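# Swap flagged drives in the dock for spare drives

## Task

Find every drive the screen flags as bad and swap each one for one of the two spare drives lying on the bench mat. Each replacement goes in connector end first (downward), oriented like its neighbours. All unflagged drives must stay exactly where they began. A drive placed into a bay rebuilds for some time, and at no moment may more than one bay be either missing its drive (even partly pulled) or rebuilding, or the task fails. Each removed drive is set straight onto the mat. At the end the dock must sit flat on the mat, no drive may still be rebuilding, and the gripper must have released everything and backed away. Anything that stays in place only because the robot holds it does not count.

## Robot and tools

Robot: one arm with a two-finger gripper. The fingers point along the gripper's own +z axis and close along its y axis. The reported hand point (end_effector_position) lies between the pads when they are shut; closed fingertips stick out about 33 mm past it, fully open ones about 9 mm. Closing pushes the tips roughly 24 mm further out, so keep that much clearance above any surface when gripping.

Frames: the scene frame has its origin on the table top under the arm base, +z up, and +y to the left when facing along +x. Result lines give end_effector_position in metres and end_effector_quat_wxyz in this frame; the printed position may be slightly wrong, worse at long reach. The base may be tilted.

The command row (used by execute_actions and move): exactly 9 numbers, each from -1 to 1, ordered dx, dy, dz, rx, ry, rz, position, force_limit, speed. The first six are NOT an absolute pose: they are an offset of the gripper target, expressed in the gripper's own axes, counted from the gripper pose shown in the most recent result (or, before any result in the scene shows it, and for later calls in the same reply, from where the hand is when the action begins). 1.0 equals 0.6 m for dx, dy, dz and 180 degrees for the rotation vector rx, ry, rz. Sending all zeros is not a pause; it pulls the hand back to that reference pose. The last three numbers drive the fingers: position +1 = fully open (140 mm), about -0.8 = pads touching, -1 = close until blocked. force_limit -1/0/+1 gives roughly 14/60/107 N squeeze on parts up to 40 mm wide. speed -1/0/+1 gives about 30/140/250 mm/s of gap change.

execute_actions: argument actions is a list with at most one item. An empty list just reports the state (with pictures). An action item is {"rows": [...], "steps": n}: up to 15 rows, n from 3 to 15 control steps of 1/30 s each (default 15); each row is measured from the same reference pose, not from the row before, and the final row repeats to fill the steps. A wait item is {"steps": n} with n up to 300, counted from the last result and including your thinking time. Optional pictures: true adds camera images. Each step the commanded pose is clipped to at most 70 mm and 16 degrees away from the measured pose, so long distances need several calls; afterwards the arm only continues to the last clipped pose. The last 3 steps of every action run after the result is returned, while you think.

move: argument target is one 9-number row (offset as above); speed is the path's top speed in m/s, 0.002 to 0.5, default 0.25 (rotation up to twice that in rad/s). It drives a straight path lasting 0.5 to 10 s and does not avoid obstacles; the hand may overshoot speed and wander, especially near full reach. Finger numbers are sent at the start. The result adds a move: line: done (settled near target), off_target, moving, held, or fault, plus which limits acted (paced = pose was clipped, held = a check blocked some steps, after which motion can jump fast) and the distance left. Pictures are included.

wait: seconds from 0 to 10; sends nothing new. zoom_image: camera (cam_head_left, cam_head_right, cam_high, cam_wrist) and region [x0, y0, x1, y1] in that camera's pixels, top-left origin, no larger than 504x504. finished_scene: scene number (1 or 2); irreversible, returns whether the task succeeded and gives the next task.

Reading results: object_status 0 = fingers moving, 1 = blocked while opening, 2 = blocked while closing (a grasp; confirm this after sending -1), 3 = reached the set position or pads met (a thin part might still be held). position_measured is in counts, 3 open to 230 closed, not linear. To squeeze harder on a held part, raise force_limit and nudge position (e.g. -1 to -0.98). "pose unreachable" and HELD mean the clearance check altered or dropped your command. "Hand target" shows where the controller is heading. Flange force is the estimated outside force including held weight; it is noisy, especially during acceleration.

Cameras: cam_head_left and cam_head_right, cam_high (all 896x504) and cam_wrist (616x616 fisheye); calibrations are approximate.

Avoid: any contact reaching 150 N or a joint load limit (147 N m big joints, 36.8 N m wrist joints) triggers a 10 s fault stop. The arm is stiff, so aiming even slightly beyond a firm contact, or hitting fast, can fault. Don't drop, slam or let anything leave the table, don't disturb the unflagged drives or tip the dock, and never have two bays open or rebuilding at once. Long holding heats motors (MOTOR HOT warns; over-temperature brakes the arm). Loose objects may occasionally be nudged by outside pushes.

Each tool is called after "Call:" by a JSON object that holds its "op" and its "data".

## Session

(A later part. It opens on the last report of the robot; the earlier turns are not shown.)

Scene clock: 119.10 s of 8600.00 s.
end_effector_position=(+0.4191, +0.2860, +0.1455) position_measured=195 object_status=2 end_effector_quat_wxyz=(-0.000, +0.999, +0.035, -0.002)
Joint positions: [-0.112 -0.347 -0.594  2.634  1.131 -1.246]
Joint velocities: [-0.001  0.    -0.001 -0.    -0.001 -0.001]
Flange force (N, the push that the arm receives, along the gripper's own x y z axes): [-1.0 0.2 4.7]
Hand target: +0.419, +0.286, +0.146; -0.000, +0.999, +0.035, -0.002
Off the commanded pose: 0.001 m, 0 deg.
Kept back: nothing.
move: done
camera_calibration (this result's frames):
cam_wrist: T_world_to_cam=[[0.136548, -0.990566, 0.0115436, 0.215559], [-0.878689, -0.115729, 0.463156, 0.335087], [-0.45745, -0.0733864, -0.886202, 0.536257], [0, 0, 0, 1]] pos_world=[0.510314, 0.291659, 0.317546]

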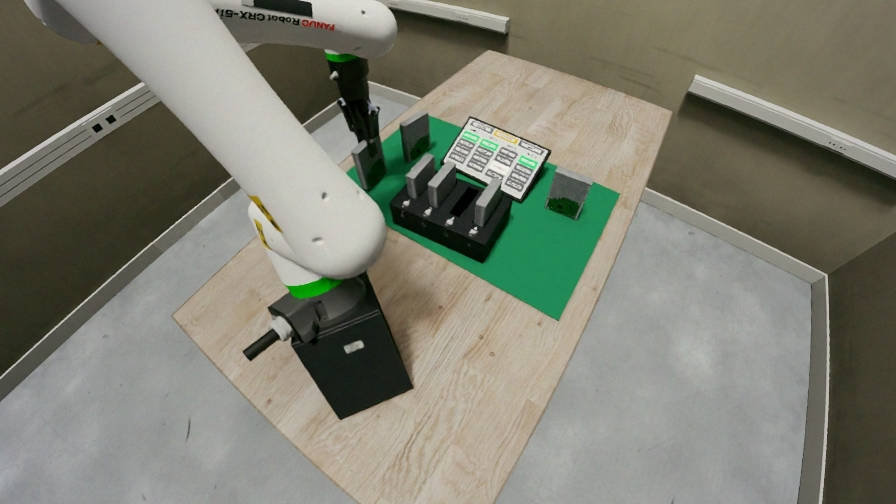

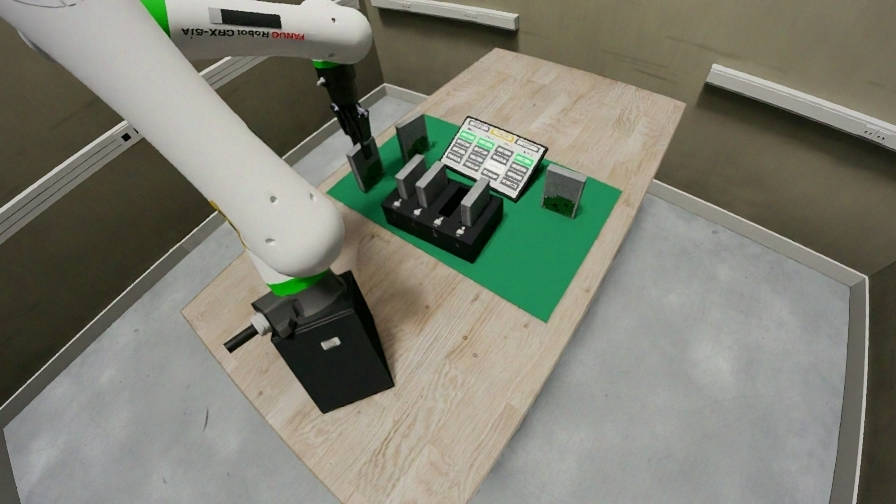

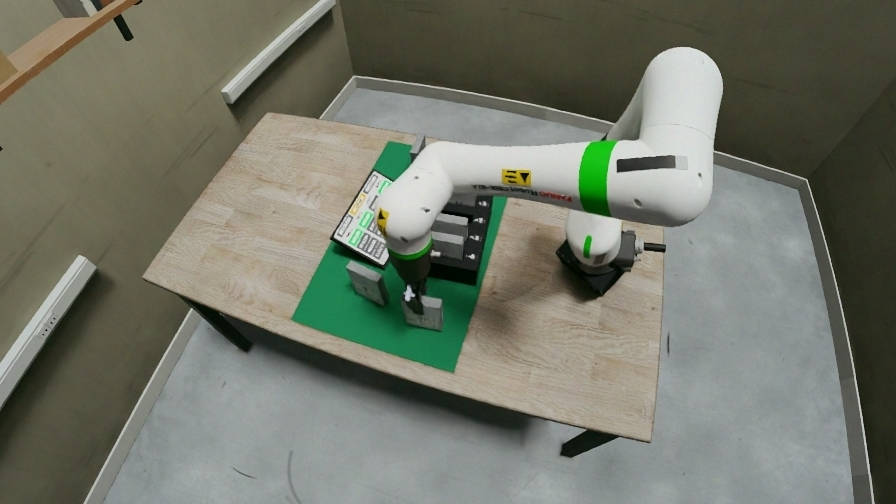

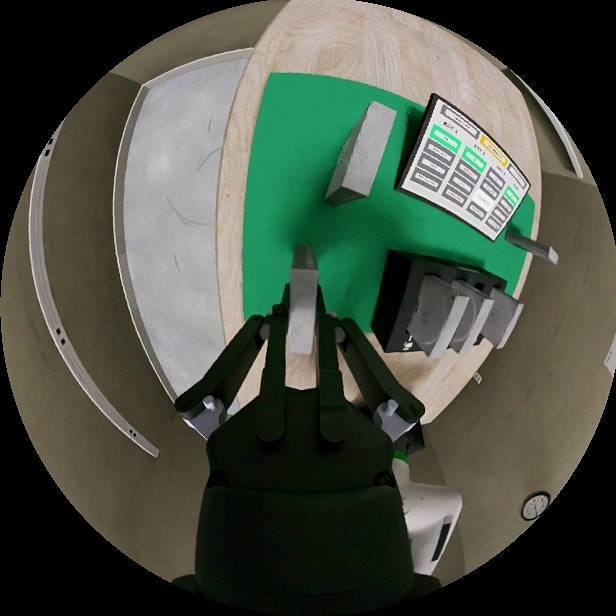

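Call:
{"op": "move", "data": {"target": [0,0,0.0108,0,0,0,-1,0,0], "speed": 0.01}}

Call:
{"op": "move", "data": {"target": [0,0,0,0,0,0,-0.2,0,0]}}

Call:
{"op": "move", "data": {"target": [0,0,-0.11,0,0,0,-0.2,0,0]}}

Call:
{"op": "move", "data": {"target": [0.283,0.085,0,0,0,0.074,-0.2,0,0]}}

Scene clock: 120.20 s of 8600.00 s.
end_effector_position=(+0.4191, +0.2860, +0.1391) position_measured=195 object_status=2 end_effector_quat_wxyz=(-0.000, +0.999, +0.035, -0.002)
Joint positions: [-0.102 -0.338 -0.602  2.632  1.112 -1.247]
Joint velocities: [-0.001 -0.    -0.001 -0.    -0.001  0.   ]
Flange force (N, the push that the arm receives, along the gripper's own x y z axes): [-2.0 -0.2 4.1]
Hand target: +0.419, +0.286, +0.139; -0.000, +0.999, +0.035, -0.002
Off the commanded pose: 0.000 m, 0 deg.
Kept back: nothing.
move: done
camera_calibration (this result's frames):
cam_wrist: T_world_to_cam=[[0.136517, -0.990571, 0.0115327, 0.215634], [-0.878696, -0.115706, 0.463148, 0.338082], [-0.457446, -0.0733611, -0.886206, 0.530514], [0, 0, 0, 1]] pos_world=[0.510315, 0.291638, 0.311076]

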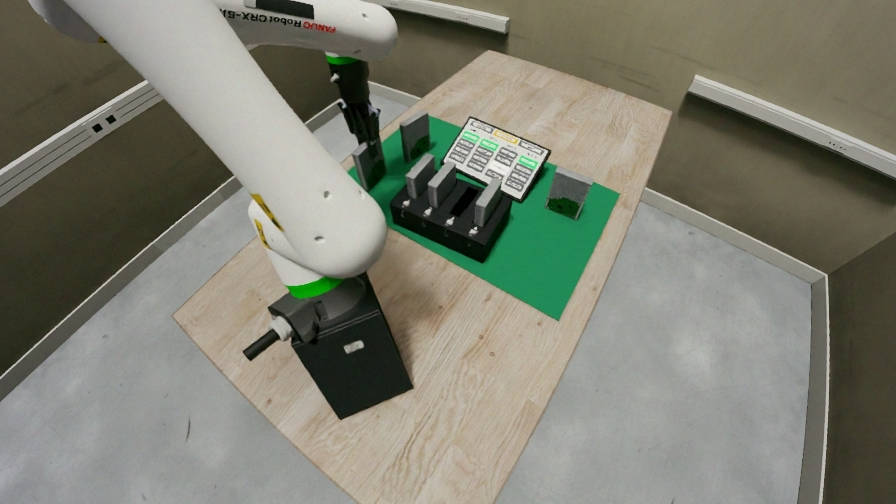

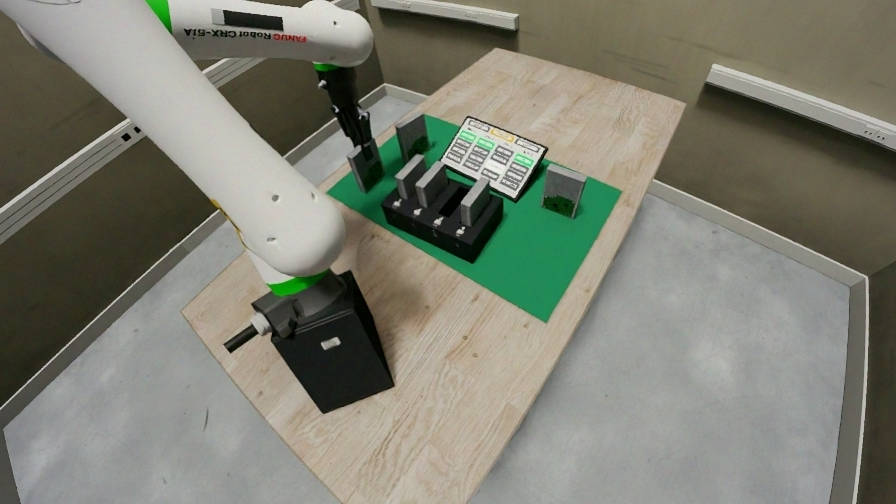

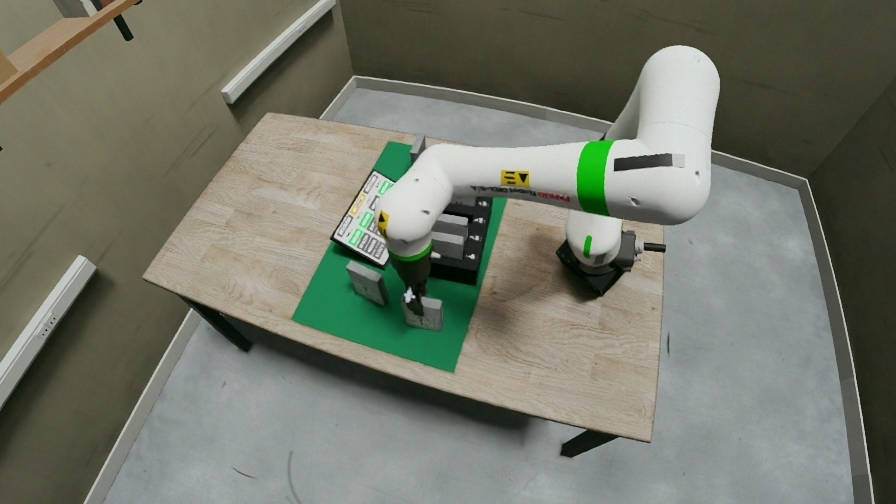

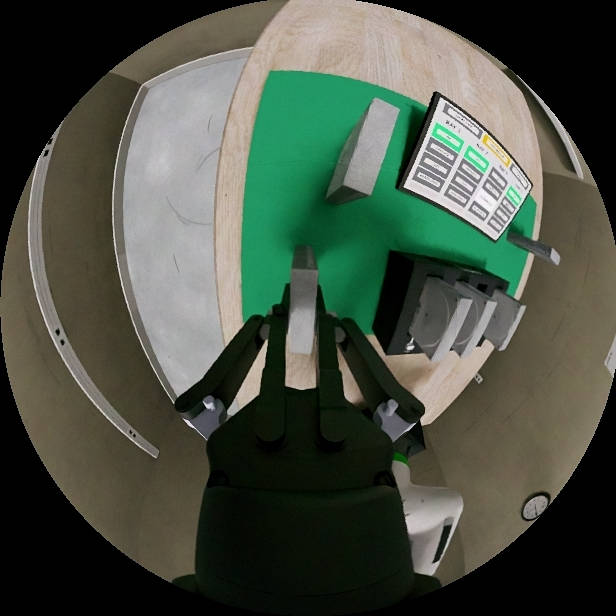

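Scene clock: 120.70 s of 8600.00 s.
end_effector_position=(+0.4191, +0.2860, +0.1391) position_measured=154 object_status=3 end_effector_quat_wxyz=(-0.000, +0.999, +0.035, -0.002)
Joint positions: [-0.102 -0.338 -0.602  2.631  1.112 -1.247]
Joint velocities: [ 0.  0. -0.  0.  0. -0.]
Flange force (N, the push that the arm receives, along the gripper's own x y z axes): [-3.4 0.7 -2.8]
Hand target: +0.419, +0.286, +0.139; -0.000, +0.999, +0.035, -0.002
Off the commanded pose: 0.000 m, 0 deg.
Kept back: nothing.
move: done
camera_calibration (this result's frames):
cam_wrist: T_world_to_cam=[[0.136461, -0.990579, 0.0114318, 0.215707], [-0.878715, -0.115706, 0.463112, 0.338108], [-0.457426, -0.0732419, -0.886226, 0.530494], [0, 0, 0, 1]] pos_world=[0.510326, 0.291651, 0.31109]

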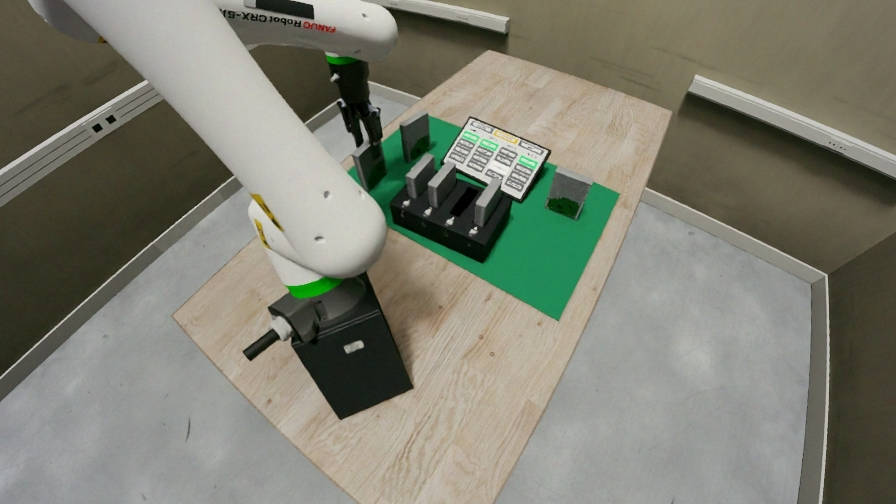

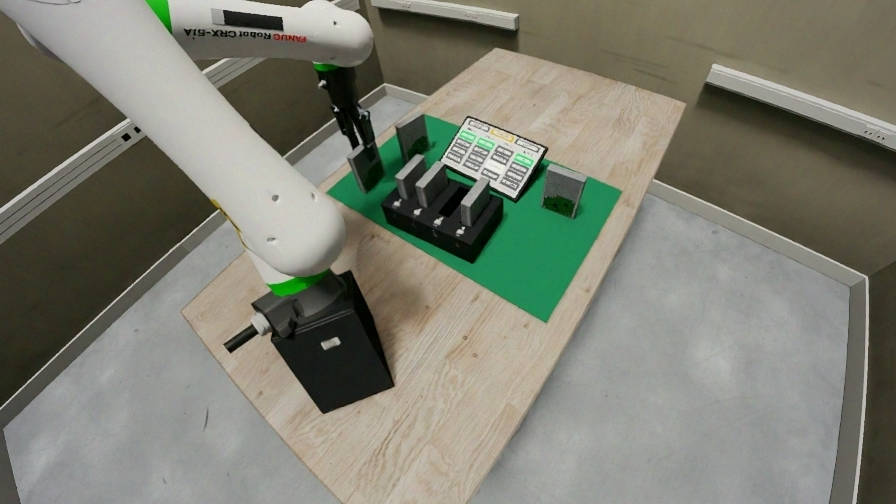

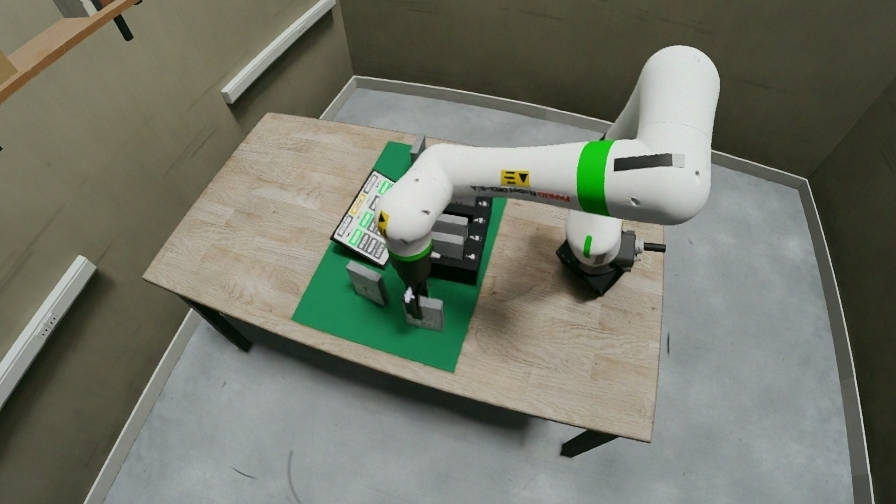

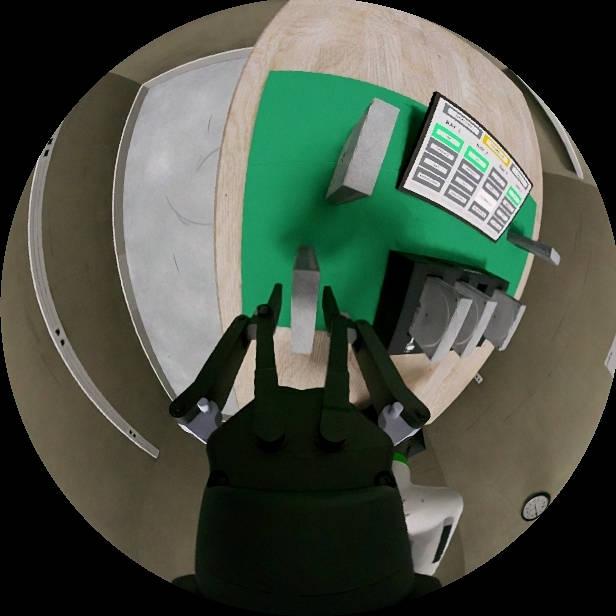

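Scene clock: 121.47 s of 8600.00 s.
end_effector_position=(+0.4191, +0.2861, +0.2050) position_measured=154 object_status=3 end_effector_quat_wxyz=(+0.000, +0.999, +0.035, -0.002)
Joint positions: [-0.209 -0.412 -0.514  2.646  1.304 -1.231]
Joint velocities: [-0.    -0.001  0.002 -0.005  0.001  0.001]
Flange force (N, the push that the arm receives, along the gripper's own x y z axes): [-2.7 -4.6 0.9]
Hand target: +0.419, +0.286, +0.205; -0.000, +0.999, +0.035, -0.002
Off the commanded pose: 0.000 m, 0 deg.
Kept back: nothing.
move: done
camera_calibration (this result's frames):
cam_wrist: T_world_to_cam=[[0.136874, -0.990518, 0.0117891, 0.214781], [-0.878618, -0.115897, 0.463247, 0.30756], [-0.457489, -0.0737645, -0.886151, 0.589036], [0, 0, 0, 1]] pos_world=[0.510307, 0.29184, 0.376966]

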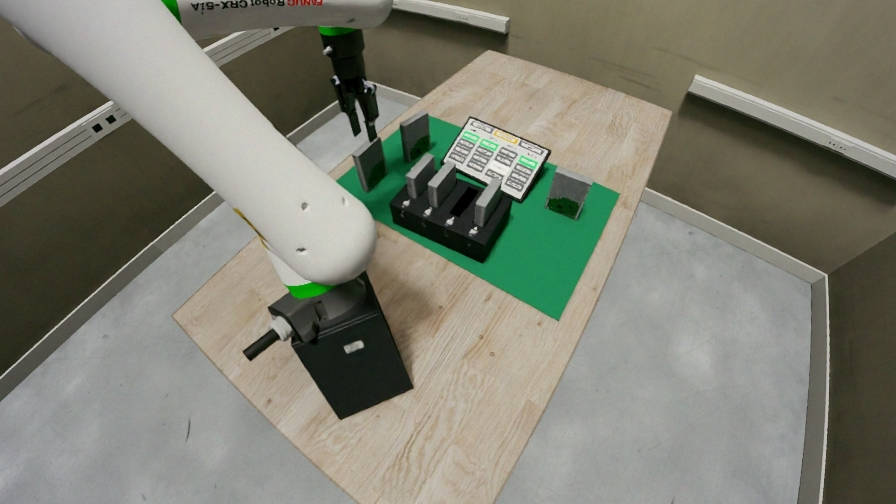

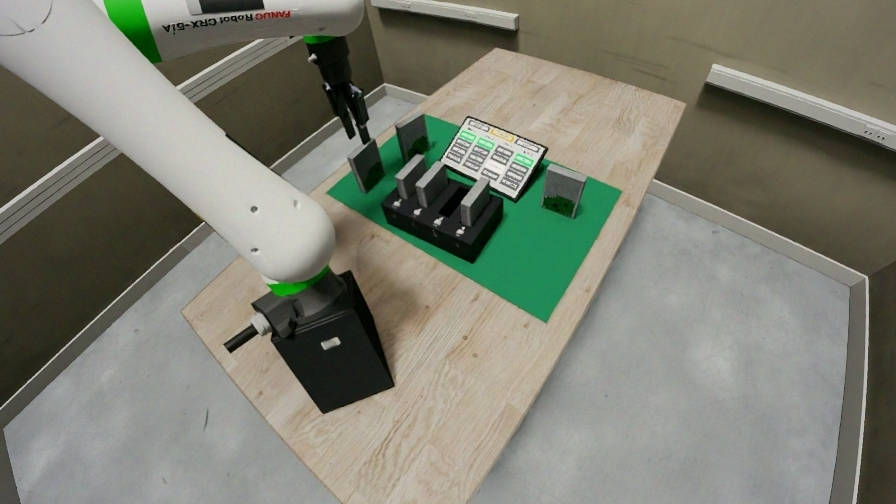

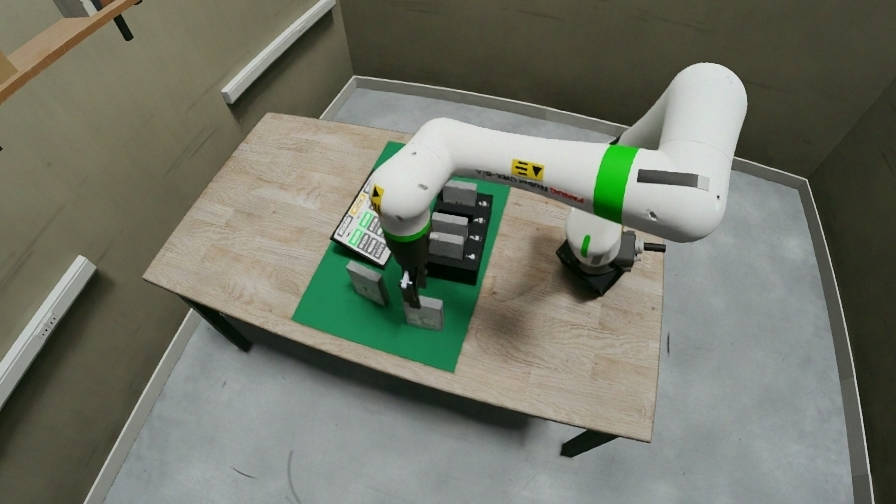

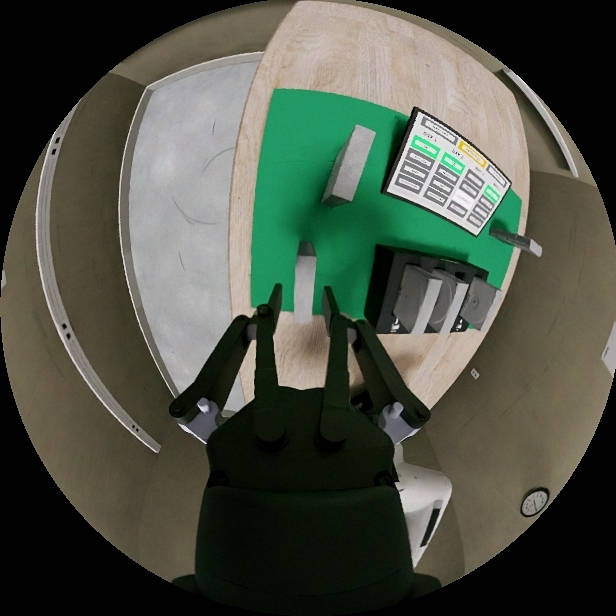

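Scene clock: 122.63 s of 8600.00 s.
end_effector_position=(+0.5921, +0.2475, +0.2049) position_measured=154 object_status=3 end_effector_quat_wxyz=(+0.000, +0.997, -0.081, -0.002)
Joint positions: [-0.241  0.016 -0.102  2.64   1.306 -1.427]
Joint velocities: [ 0.001  0.001  0.001 -0.    -0.    -0.001]
Flange force (N, the push that the arm receives, along the gripper's own x y z axes): [-3.0 -1.5 -1.3]
Hand target: +0.592, +0.248, +0.205; +0.000, +0.997, -0.081, -0.002
Off the commanded pose: 0.001 m, 0 deg.
Kept back: nothing.
move: done
camera_calibration (this result's frames):
cam_wrist: T_world_to_cam=[[-0.0950158, -0.995396, 0.0125855, 0.291205], [-0.88171, 0.0900195, 0.463124, 0.406051], [-0.462125, 0.0329074, -0.886204, 0.641673], [0, 0, 0, 1]] pos_world=[0.682221, 0.232196, 0.376936]

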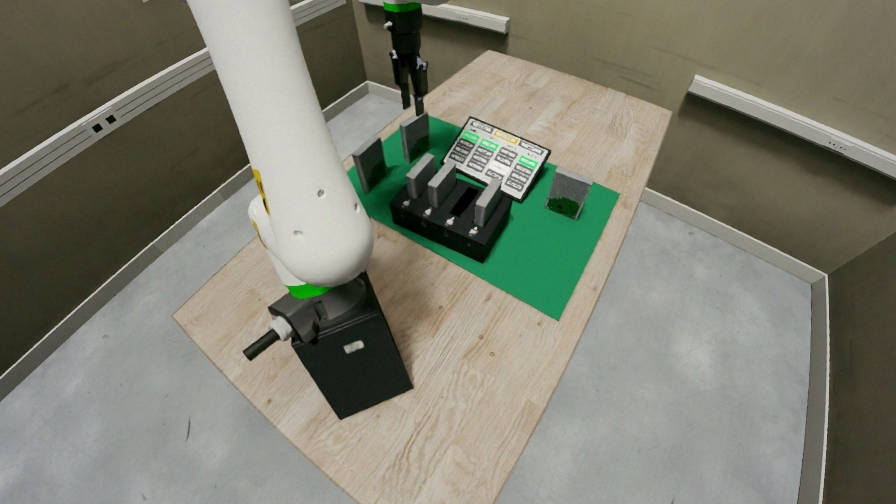

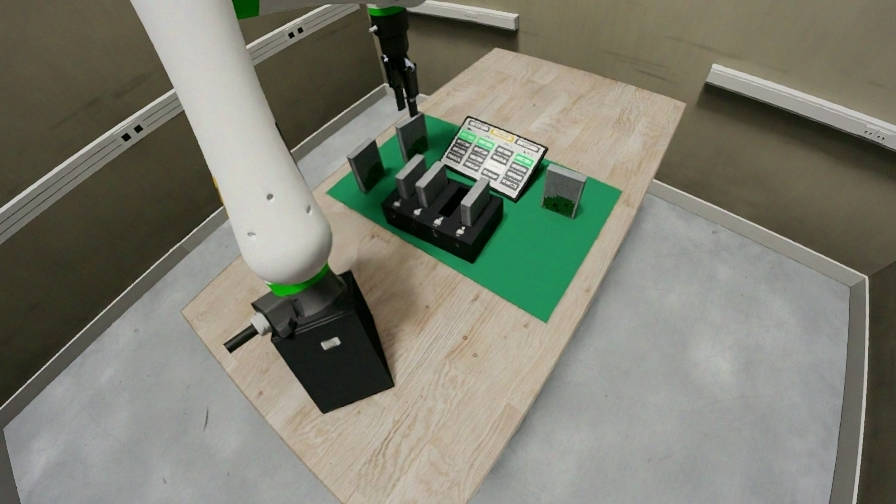

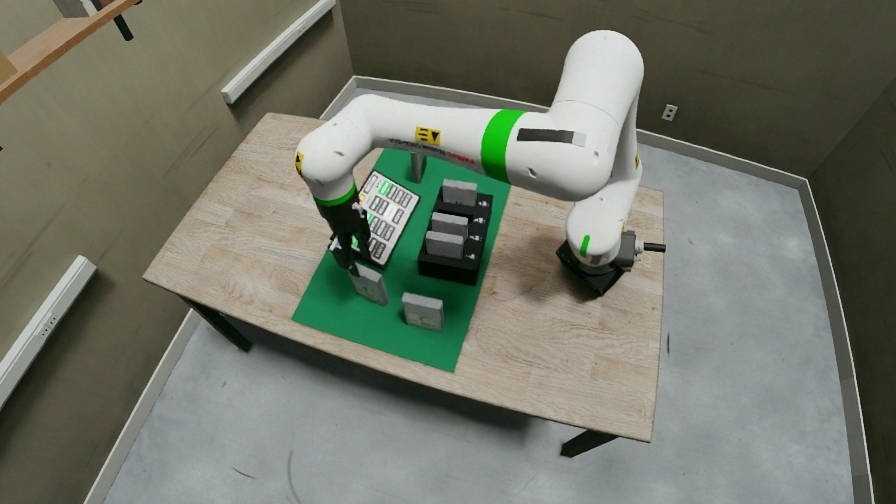

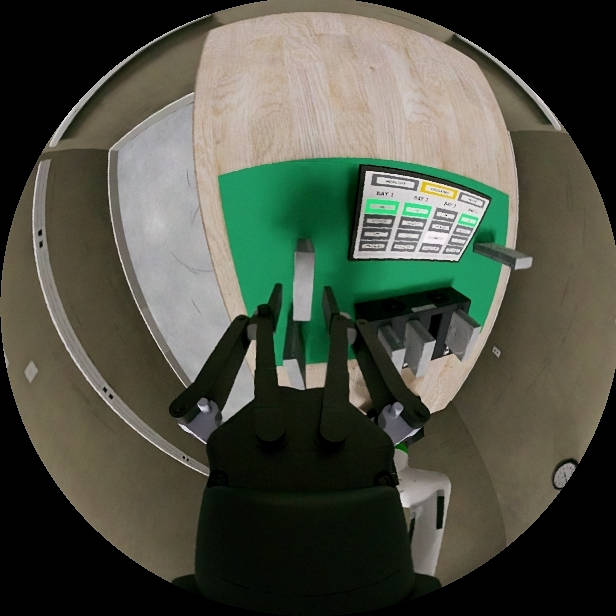

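About 4 mm further +x to match.

Call:
{"op": "move", "data": {"target": [0.007,-0.002,0.11,0,0,0,-0.2,0,0], "speed": 0.1}}

Call:
{"op": "move", "data": {"target": [0,0,0,0,0,0,-1,0.7,0]}}

Call:
{"op": "move", "data": {"target": [0,0,-0.295,0,0,-0.074,-1,0.7,0]}}

Scene clock: 123.87 s of 8600.00 s.
end_effector_position=(+0.5965, +0.2478, +0.1390) position_measured=154 object_status=3 end_effector_quat_wxyz=(+0.000, +0.997, -0.081, -0.002)
Joint positions: [-0.171  0.079 -0.169  2.626  1.158 -1.424]
Joint velocities: [ 0.     0.001 -0.    -0.    -0.    -0.   ]
Flange force (N, the push that the arm receives, along the gripper's own x y z axes): [-6.1 2.2 -2.2]
Hand target: +0.596, +0.248, +0.139; +0.000, +0.997, -0.081, -0.002
Off the commanded pose: 0.000 m, 0 deg.
Kept back: nothing.
move: done
camera_calibration (this result's frames):
cam_wrist: T_world_to_cam=[[-0.0952672, -0.995374, 0.0124796, 0.292931], [-0.881713, 0.0901947, 0.463084, 0.440343], [-0.462067, 0.0331133, -0.886226, 0.585137], [0, 0, 0, 1]] pos_world=[0.686536, 0.232483, 0.310992]

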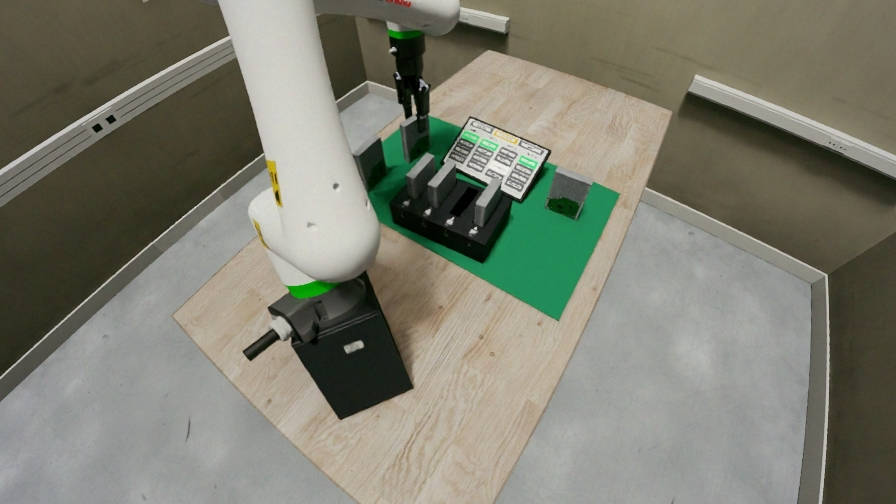

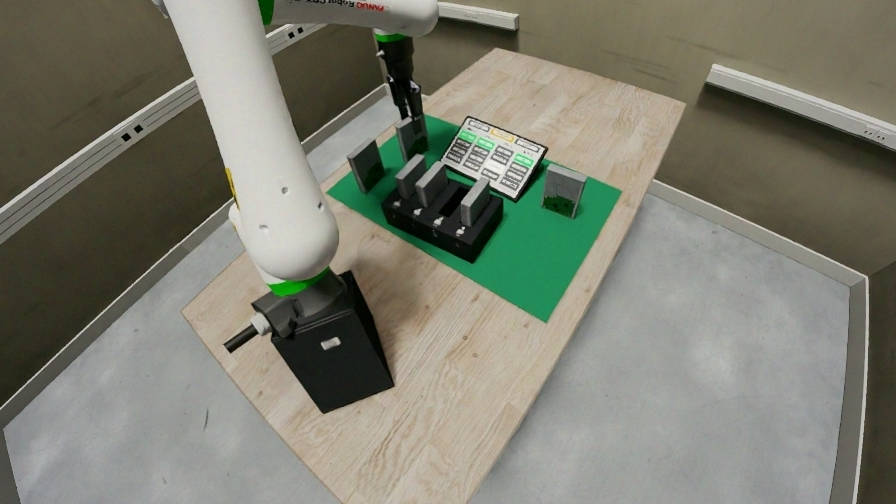

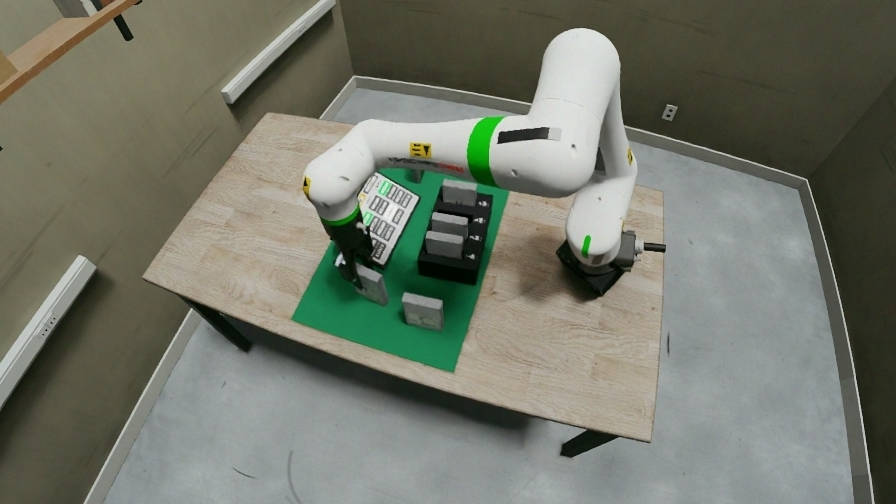

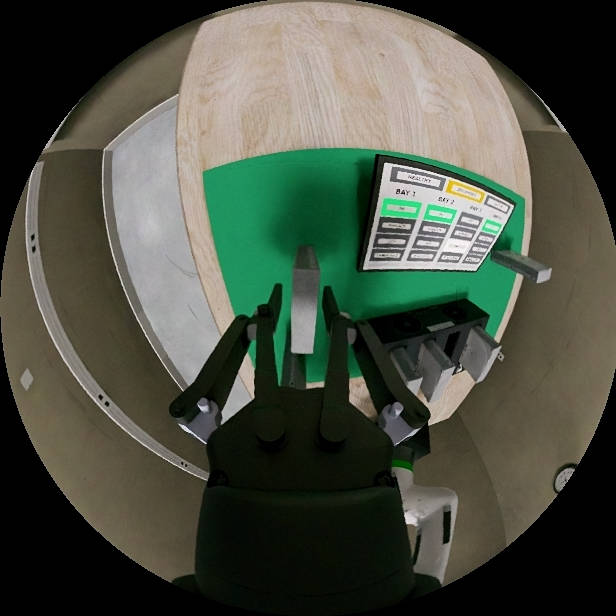

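Scene clock: 124.40 s of 8600.00 s.
end_effector_position=(+0.5965, +0.2478, +0.1390) position_measured=197 object_status=2 end_effector_quat_wxyz=(+0.000, +0.997, -0.081, -0.002)
Joint positions: [-0.171  0.079 -0.169  2.626  1.158 -1.424]
Joint velocities: [ 0.    -0.     0.001 -0.     0.     0.   ]
Flange force (N, the push that the arm receives, along the gripper's own x y z axes): [-0.1 2.6 -12.3]
Hand target: +0.596, +0.248, +0.139; +0.000, +0.997, -0.081, -0.002
Off the commanded pose: 0.000 m, 0 deg.
Kept back: nothing.
move: done
camera_calibration (this result's frames):
cam_wrist: T_world_to_cam=[[-0.0952801, -0.995373, 0.0124553, 0.292949], [-0.881718, 0.0901953, 0.463075, 0.440354], [-0.462055, 0.0331398, -0.886232, 0.585122], [0, 0, 0, 1]] pos_world=[0.686539, 0.232485, 0.310988]

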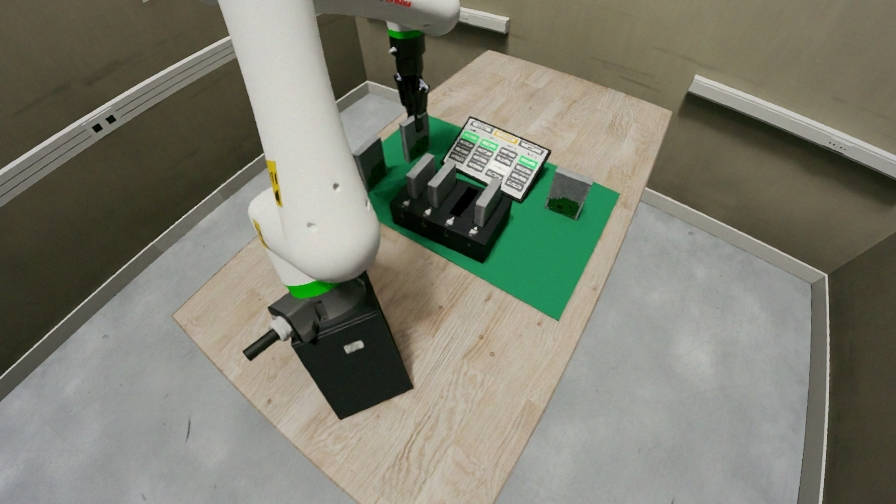

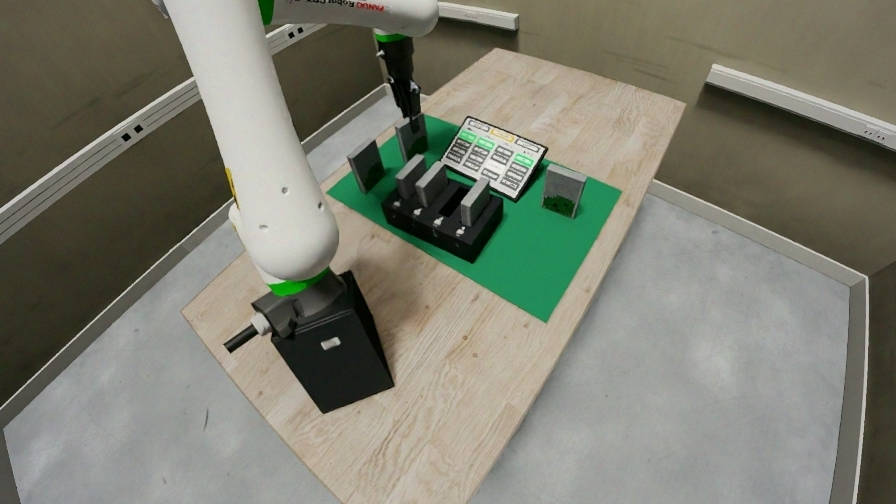

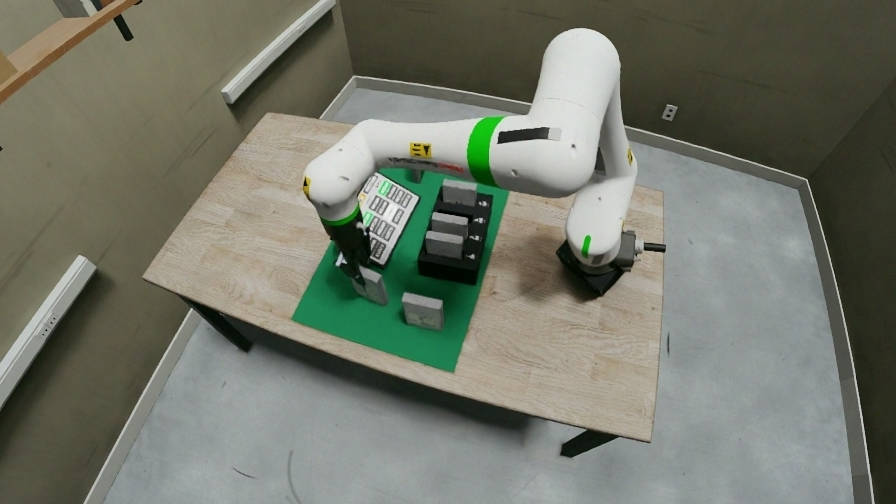

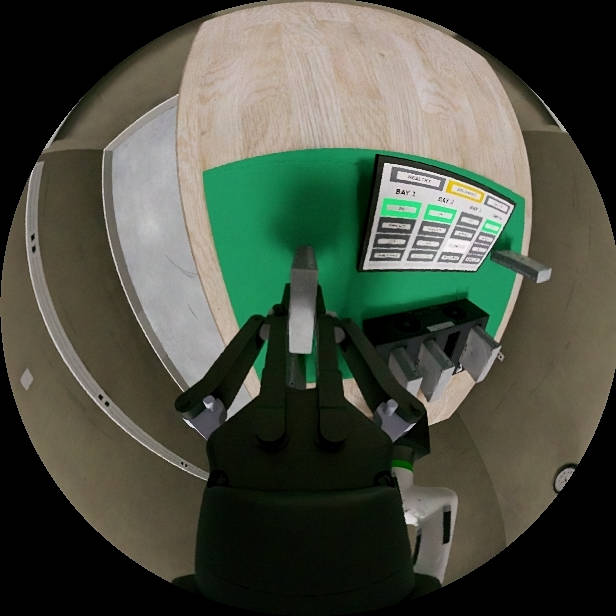

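Scene clock: 125.53 s of 8600.00 s.
end_effector_position=(+0.5965, +0.2484, +0.3158) position_measured=197 object_status=2 end_effector_quat_wxyz=(+0.000, +0.999, +0.035, -0.002)
Joint positions: [-0.36  -0.01   0.1    2.641  1.563 -1.199]
Joint velocities: [-0.    -0.001  0.001 -0.    -0.001 -0.   ]
Flange force (N, the push that the arm receives, along the gripper's own x y z axes): [-4.2 0.5 5.2]
Hand target: +0.597, +0.248, +0.316; +0.000, +0.999, +0.035, -0.002
Off the commanded pose: 0.001 m, 0 deg.
Kept back: nothing.
move: done
camera_calibration (this result's frames):
cam_wrist: T_world_to_cam=[[0.13731, -0.990455, 0.0120046, 0.151447], [-0.878593, -0.116188, 0.463223, 0.407781], [-0.457407, -0.0741523, -0.88616, 0.765703], [0, 0, 0, 1]] pos_world=[0.687716, 0.25416, 0.487824]

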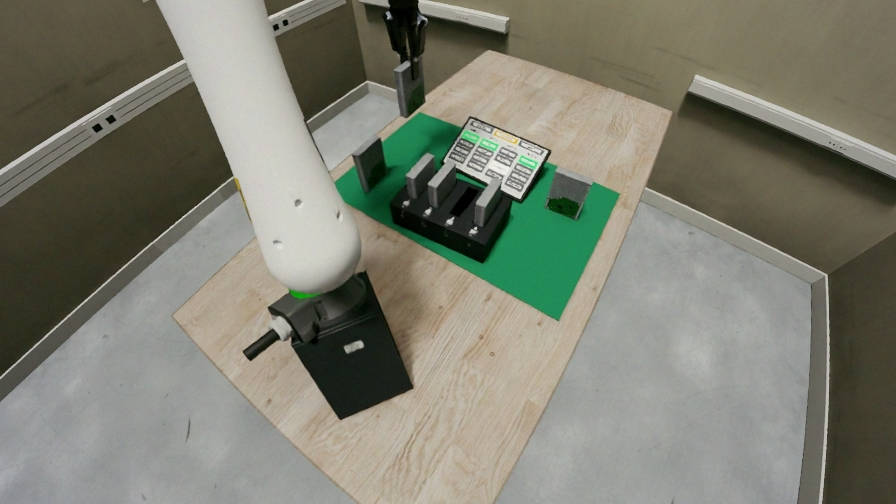

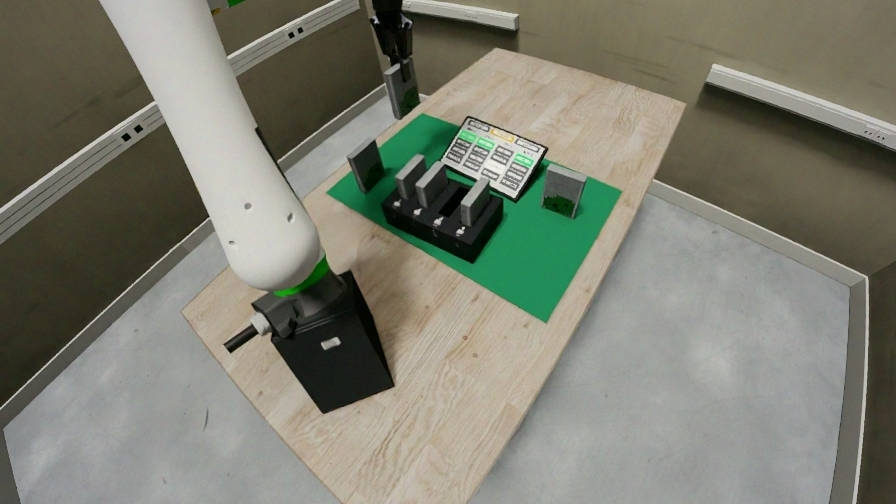

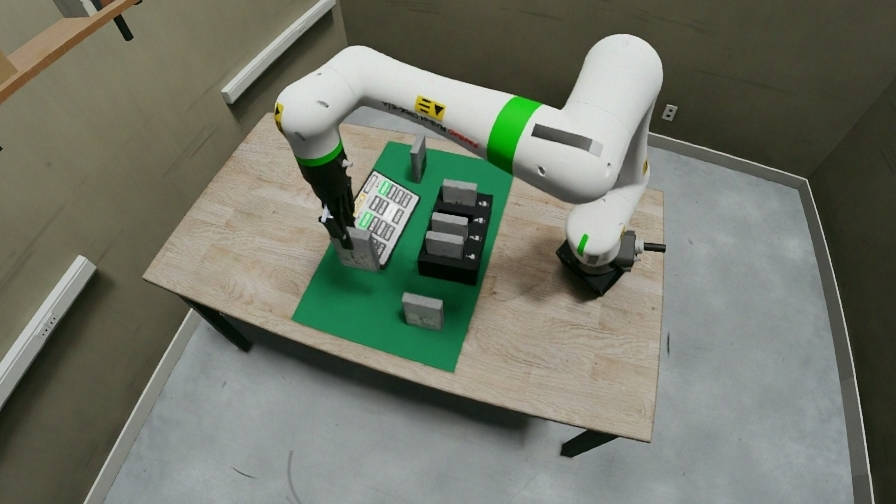

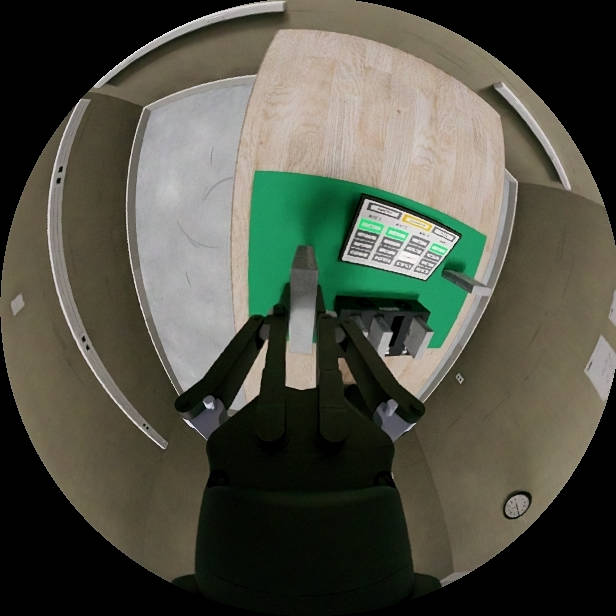

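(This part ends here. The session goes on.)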